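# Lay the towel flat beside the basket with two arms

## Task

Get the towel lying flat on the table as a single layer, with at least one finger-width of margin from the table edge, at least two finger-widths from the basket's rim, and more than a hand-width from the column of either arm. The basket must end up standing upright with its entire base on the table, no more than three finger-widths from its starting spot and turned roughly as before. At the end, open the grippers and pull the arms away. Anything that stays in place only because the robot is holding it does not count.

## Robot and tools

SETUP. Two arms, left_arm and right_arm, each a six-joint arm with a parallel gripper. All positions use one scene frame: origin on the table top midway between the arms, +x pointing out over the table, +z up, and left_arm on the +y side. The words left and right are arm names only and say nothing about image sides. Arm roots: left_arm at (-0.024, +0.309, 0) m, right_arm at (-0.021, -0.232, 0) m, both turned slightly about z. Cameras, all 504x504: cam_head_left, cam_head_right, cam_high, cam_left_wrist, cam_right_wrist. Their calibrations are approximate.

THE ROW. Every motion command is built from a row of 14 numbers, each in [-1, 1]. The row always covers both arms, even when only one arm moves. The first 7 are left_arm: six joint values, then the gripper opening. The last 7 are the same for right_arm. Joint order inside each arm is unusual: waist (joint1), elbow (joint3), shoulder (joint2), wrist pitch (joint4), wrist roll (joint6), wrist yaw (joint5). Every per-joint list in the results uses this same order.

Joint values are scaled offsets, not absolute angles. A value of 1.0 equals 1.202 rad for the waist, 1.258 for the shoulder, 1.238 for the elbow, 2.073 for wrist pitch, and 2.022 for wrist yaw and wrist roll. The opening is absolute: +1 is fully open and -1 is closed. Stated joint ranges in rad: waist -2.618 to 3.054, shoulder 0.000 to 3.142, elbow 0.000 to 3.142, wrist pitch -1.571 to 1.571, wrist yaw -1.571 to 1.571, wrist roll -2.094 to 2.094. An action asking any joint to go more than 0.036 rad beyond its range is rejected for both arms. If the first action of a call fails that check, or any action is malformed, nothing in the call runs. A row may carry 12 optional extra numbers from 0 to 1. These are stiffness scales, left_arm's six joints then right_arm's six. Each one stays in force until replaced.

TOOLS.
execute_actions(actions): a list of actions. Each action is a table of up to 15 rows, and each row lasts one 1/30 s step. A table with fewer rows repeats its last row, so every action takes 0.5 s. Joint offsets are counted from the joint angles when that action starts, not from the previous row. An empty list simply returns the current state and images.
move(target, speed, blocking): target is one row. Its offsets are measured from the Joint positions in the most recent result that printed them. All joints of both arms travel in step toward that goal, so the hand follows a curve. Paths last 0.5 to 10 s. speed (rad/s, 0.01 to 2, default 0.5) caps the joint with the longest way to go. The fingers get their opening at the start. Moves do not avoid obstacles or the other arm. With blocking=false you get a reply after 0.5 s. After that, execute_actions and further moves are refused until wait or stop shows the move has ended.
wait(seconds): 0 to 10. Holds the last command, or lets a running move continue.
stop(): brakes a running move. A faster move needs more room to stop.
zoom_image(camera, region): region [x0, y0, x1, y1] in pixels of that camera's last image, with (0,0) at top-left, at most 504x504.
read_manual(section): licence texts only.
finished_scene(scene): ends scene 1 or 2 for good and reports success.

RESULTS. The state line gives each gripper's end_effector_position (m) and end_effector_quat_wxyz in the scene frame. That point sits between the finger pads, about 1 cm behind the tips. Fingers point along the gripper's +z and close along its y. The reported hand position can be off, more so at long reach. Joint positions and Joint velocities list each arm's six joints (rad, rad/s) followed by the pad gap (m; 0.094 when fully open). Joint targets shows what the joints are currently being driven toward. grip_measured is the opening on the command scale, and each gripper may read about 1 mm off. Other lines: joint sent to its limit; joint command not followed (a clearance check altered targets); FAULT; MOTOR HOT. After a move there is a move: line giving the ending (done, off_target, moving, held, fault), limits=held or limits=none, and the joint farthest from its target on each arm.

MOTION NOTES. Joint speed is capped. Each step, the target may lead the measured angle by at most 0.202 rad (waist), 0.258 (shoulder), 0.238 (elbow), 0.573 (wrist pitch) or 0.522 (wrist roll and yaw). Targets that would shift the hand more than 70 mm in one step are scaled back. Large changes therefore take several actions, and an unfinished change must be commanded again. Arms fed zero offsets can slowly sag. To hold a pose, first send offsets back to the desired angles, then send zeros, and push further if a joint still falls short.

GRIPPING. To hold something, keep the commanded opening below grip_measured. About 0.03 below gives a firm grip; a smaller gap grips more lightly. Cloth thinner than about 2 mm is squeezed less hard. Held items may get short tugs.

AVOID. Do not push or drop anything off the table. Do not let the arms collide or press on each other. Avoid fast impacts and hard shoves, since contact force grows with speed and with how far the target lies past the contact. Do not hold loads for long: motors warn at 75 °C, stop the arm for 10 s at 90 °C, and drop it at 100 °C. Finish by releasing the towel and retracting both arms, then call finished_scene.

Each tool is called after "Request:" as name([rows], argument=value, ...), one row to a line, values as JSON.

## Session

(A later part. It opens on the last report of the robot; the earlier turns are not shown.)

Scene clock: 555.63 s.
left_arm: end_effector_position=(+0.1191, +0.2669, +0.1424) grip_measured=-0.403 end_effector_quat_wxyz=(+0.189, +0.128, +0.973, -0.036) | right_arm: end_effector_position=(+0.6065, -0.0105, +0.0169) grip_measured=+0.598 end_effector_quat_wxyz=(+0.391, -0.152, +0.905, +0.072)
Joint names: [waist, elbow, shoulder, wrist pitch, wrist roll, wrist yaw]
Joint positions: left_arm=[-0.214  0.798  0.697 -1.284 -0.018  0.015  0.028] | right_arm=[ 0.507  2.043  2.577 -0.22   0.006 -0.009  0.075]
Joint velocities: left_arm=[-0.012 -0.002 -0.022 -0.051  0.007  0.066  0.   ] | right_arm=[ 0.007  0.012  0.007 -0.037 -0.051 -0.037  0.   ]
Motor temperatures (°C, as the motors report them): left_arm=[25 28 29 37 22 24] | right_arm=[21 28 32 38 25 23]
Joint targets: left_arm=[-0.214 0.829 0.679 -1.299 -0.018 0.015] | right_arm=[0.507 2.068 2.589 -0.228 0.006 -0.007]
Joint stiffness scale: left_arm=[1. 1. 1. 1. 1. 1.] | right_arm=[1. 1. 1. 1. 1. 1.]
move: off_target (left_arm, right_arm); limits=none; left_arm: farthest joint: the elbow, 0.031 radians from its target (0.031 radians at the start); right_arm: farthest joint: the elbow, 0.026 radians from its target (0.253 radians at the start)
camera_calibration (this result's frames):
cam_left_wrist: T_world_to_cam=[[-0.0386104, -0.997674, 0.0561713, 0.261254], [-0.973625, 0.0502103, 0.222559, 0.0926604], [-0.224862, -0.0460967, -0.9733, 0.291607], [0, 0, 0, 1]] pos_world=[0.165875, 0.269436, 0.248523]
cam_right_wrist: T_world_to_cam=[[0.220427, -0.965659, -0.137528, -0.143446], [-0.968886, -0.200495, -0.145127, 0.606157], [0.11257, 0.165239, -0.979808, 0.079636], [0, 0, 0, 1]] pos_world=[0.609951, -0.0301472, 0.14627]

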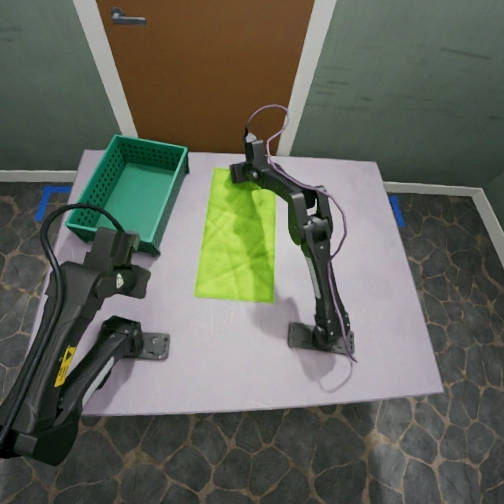

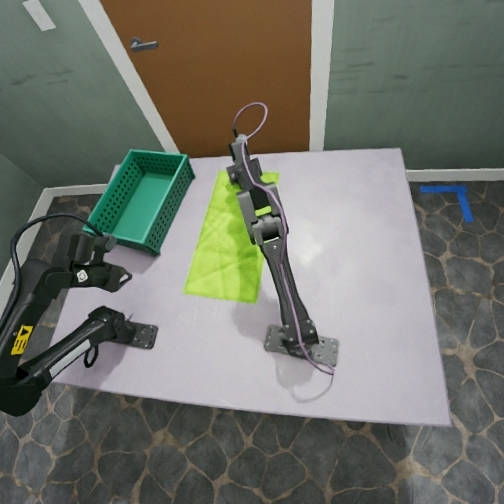

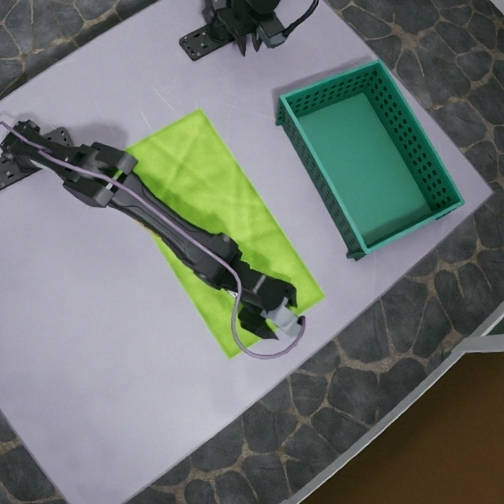

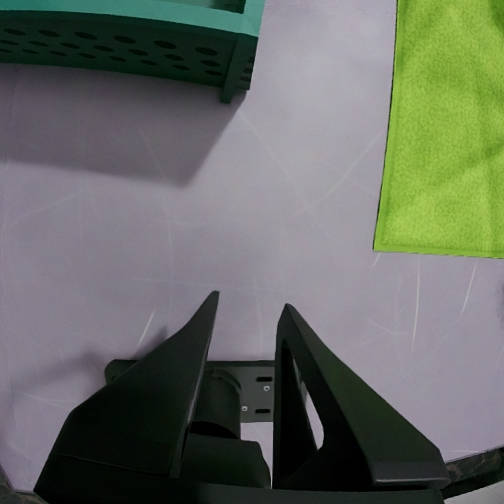

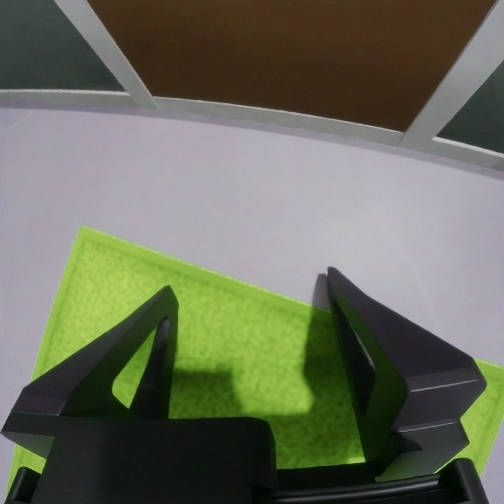

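Request:
move(target=[0,0.025,-0.014,-0.007,0,0,-0.4, -0.3,-0.3,-0.55,-0.2,0,0,0.6], speed=0.7)

Request:
zoom_image(camera="cam_head_left", region=[180, 260, 380, 380])

Request:
zoom_image(camera="cam_high", region=[0, 0, 280, 220])

Scene clock: 596.87 s.
left_arm: end_effector_position=(+0.1191, +0.2669, +0.1424) grip_measured=-0.403 end_effector_quat_wxyz=(+0.189, +0.128, +0.973, -0.036) | right_arm: end_effector_position=(+0.5000, -0.2431, +0.1851) grip_measured=+0.598 end_effector_quat_wxyz=(+0.351, +0.014, +0.936, +0.001)
Joint names: [waist, elbow, shoulder, wrist pitch, wrist roll, wrist yaw]
Joint positions: left_arm=[-0.214  0.798  0.697 -1.284 -0.018  0.015  0.028] | right_arm=[ 0.145  1.677  1.902 -0.629  0.006 -0.01   0.075]
Joint velocities: left_arm=[ 0.002 -0.002 -0.007 -0.007  0.022  0.022  0.   ] | right_arm=[ 0.007 -0.002  0.002 -0.022 -0.037  0.066  0.001]
Motor temperatures (°C, as the motors report them): left_arm=[25 28 29 36 22 24] | right_arm=[21 29 34 38 25 23]
Joint targets: left_arm=[-0.214 0.829 0.679 -1.299 -0.018 0.015] | right_arm=[0.146 1.672 1.885 -0.634 0.006 -0.009]
Joint stiffness scale: left_arm=[1. 1. 1. 1. 1. 1.] | right_arm=[1. 1. 1. 1. 1. 1.]
move: off_target (left_arm); limits=none; left_arm: farthest joint: the elbow, 0.031 radians from its target (0.031 radians at the start); right_arm: farthest joint: the shoulder, 0.017 radians from its target (0.691 radians at the start)
camera_calibration (this result's frames):
cam_left_wrist: T_world_to_cam=[[-0.0386104, -0.997674, 0.0561713, 0.261254], [-0.973625, 0.0502103, 0.222559, 0.0926604], [-0.224862, -0.0460967, -0.9733, 0.291607], [0, 0, 0, 1]] pos_world=[0.165875, 0.269436, 0.248523]
cam_right_wrist: T_world_to_cam=[[-0.148492, -0.980783, -0.126548, -0.142758], [-0.986735, 0.155436, -0.0468282, 0.557976], [0.0655984, 0.117916, -0.990855, 0.30883], [0, 0, 0, 1]] pos_world=[0.509117, -0.26316, 0.314069]

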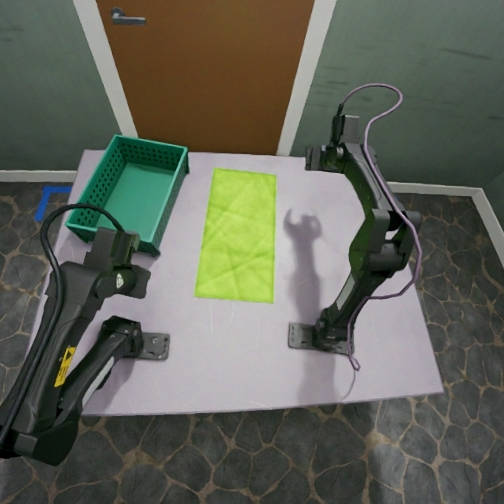

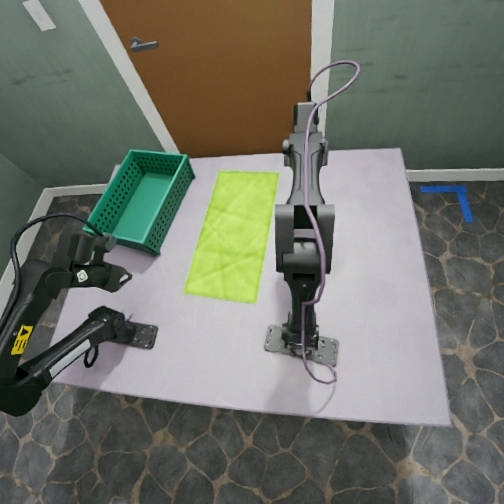

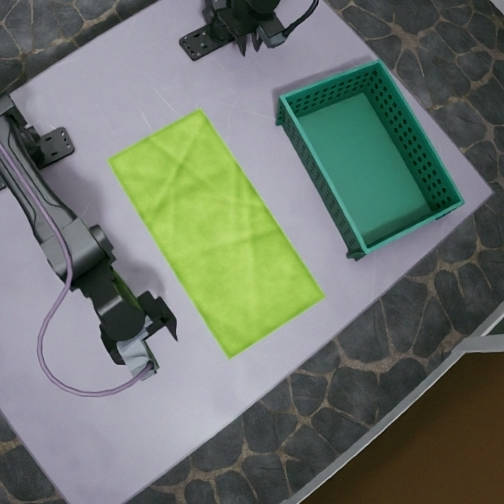

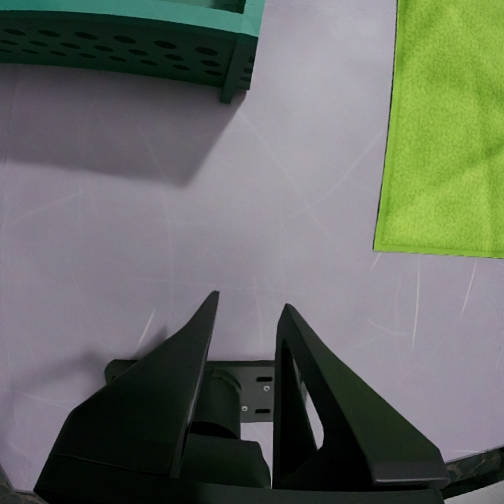

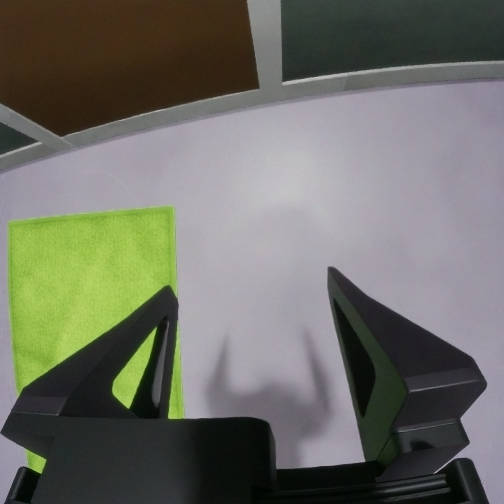

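Region (180, 260, 380, 380) of cam_head_left's 504x504 image, scaled by 2.520, with more detail than that image has; it fills the top 302 rows of this view, and the rest is white.

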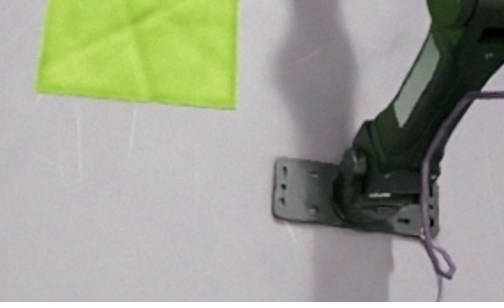

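Region (0, 0, 280, 220) of cam_high's 504x504 image, scaled by 1.800, with more detail than that image has; it fills the top 396 rows of this view, and the rest is white.

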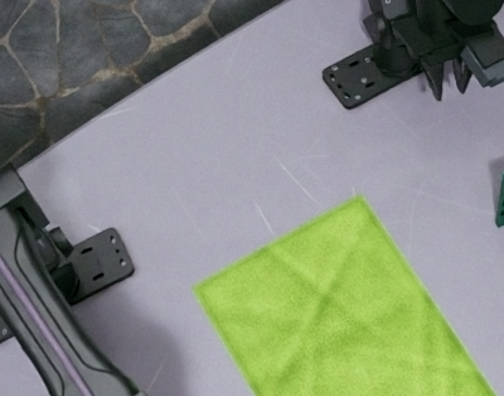

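Request:
move(target=[0.1,0.025,-0.014,-0.007,0,0,-0.4, -0.3,-0.45,-0.65,-0.2,0,0,0.6], speed=0.9)

Scene clock: 608.47 s.
left_arm: end_effector_position=(+0.1229, +0.2825, +0.1424) grip_measured=-0.403 end_effector_quat_wxyz=(+0.191, +0.076, +0.978, -0.025) | right_arm: end_effector_position=(+0.2362, -0.3299, +0.2104) grip_measured=+0.598 end_effector_quat_wxyz=(+0.274, +0.181, +0.944, -0.045)
Joint names: [waist, elbow, shoulder, wrist pitch, wrist roll, wrist yaw]
Joint positions: left_arm=[-0.107  0.798  0.697 -1.284 -0.018  0.015  0.028] | right_arm=[-0.204  1.127  1.099 -1.037  0.006 -0.011  0.075]
Joint velocities: left_arm=[-0.012  0.002 -0.007 -0.037  0.022  0.022  0.   ] | right_arm=[ 0.017  0.002  0.012 -0.051  0.007  0.051  0.   ]
Motor temperatures (°C, as the motors report them): left_arm=[25 28 29 35 22 24] | right_arm=[21 28 33 37 25 23]
Joint targets: left_arm=[-0.094 0.829 0.679 -1.299 -0.018 0.015] | right_arm=[-0.216 1.120 1.084 -1.043 0.006 -0.010]
Joint stiffness scale: left_arm=[1. 1. 1. 1. 1. 1.] | right_arm=[1. 1. 1. 1. 1. 1.]
move: off_target (left_arm); limits=none; left_arm: farthest joint: the elbow, 0.031 radians from its target (0.031 radians at the start); right_arm: farthest joint: the shoulder, 0.015 radians from its target (0.817 radians at the start)
camera_calibration (this result's frames):
cam_left_wrist: T_world_to_cam=[[0.0687318, -0.996053, 0.0561713, 0.263297], [-0.973388, -0.0546169, 0.222559, 0.125086], [-0.218613, -0.0699734, -0.9733, 0.299139], [0, 0, 0, 1]] pos_world=[0.169056, 0.290021, 0.248523]
cam_right_wrist: T_world_to_cam=[[-0.490282, -0.86489, -0.107653, -0.14886], [-0.87057, 0.480075, 0.107874, 0.359477], [-0.041618, 0.146608, -0.988319, 0.395673], [0, 0, 0, 1]] pos_world=[0.256434, -0.359332, 0.336248]

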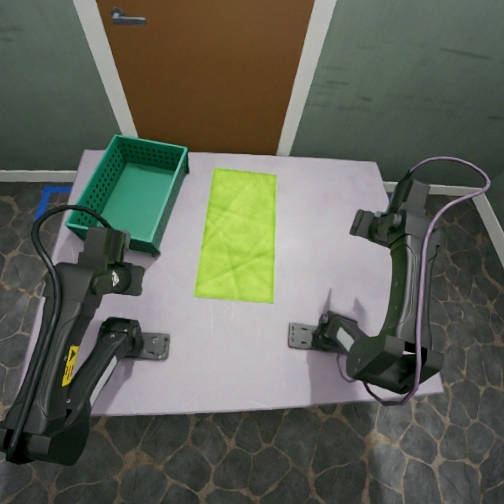

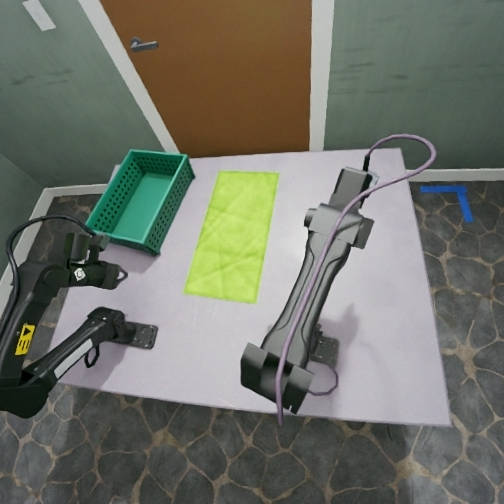

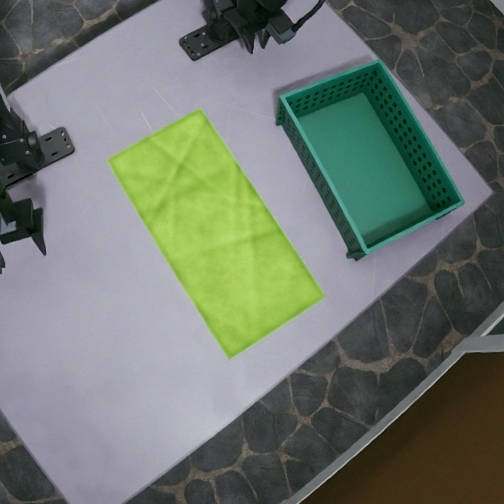

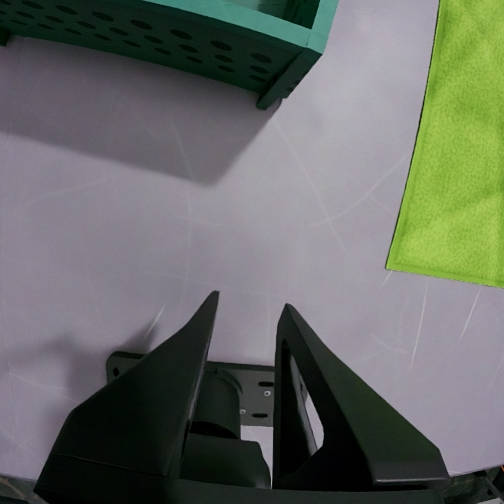

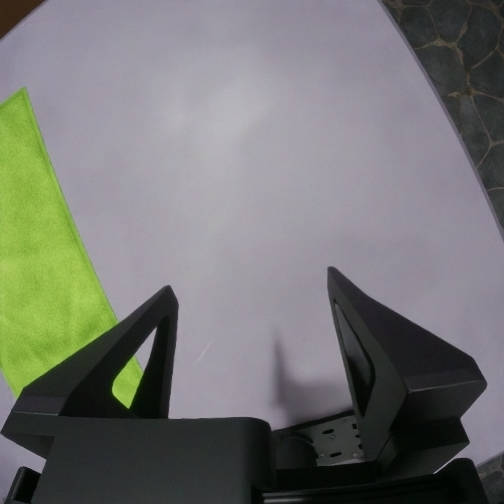

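The towel is flat with all four hems visible, it is clear of the edge, basket and columns, and both arms are out of the way.

Request:
finished_scene(scene=2)

The scene is finished: the task was done.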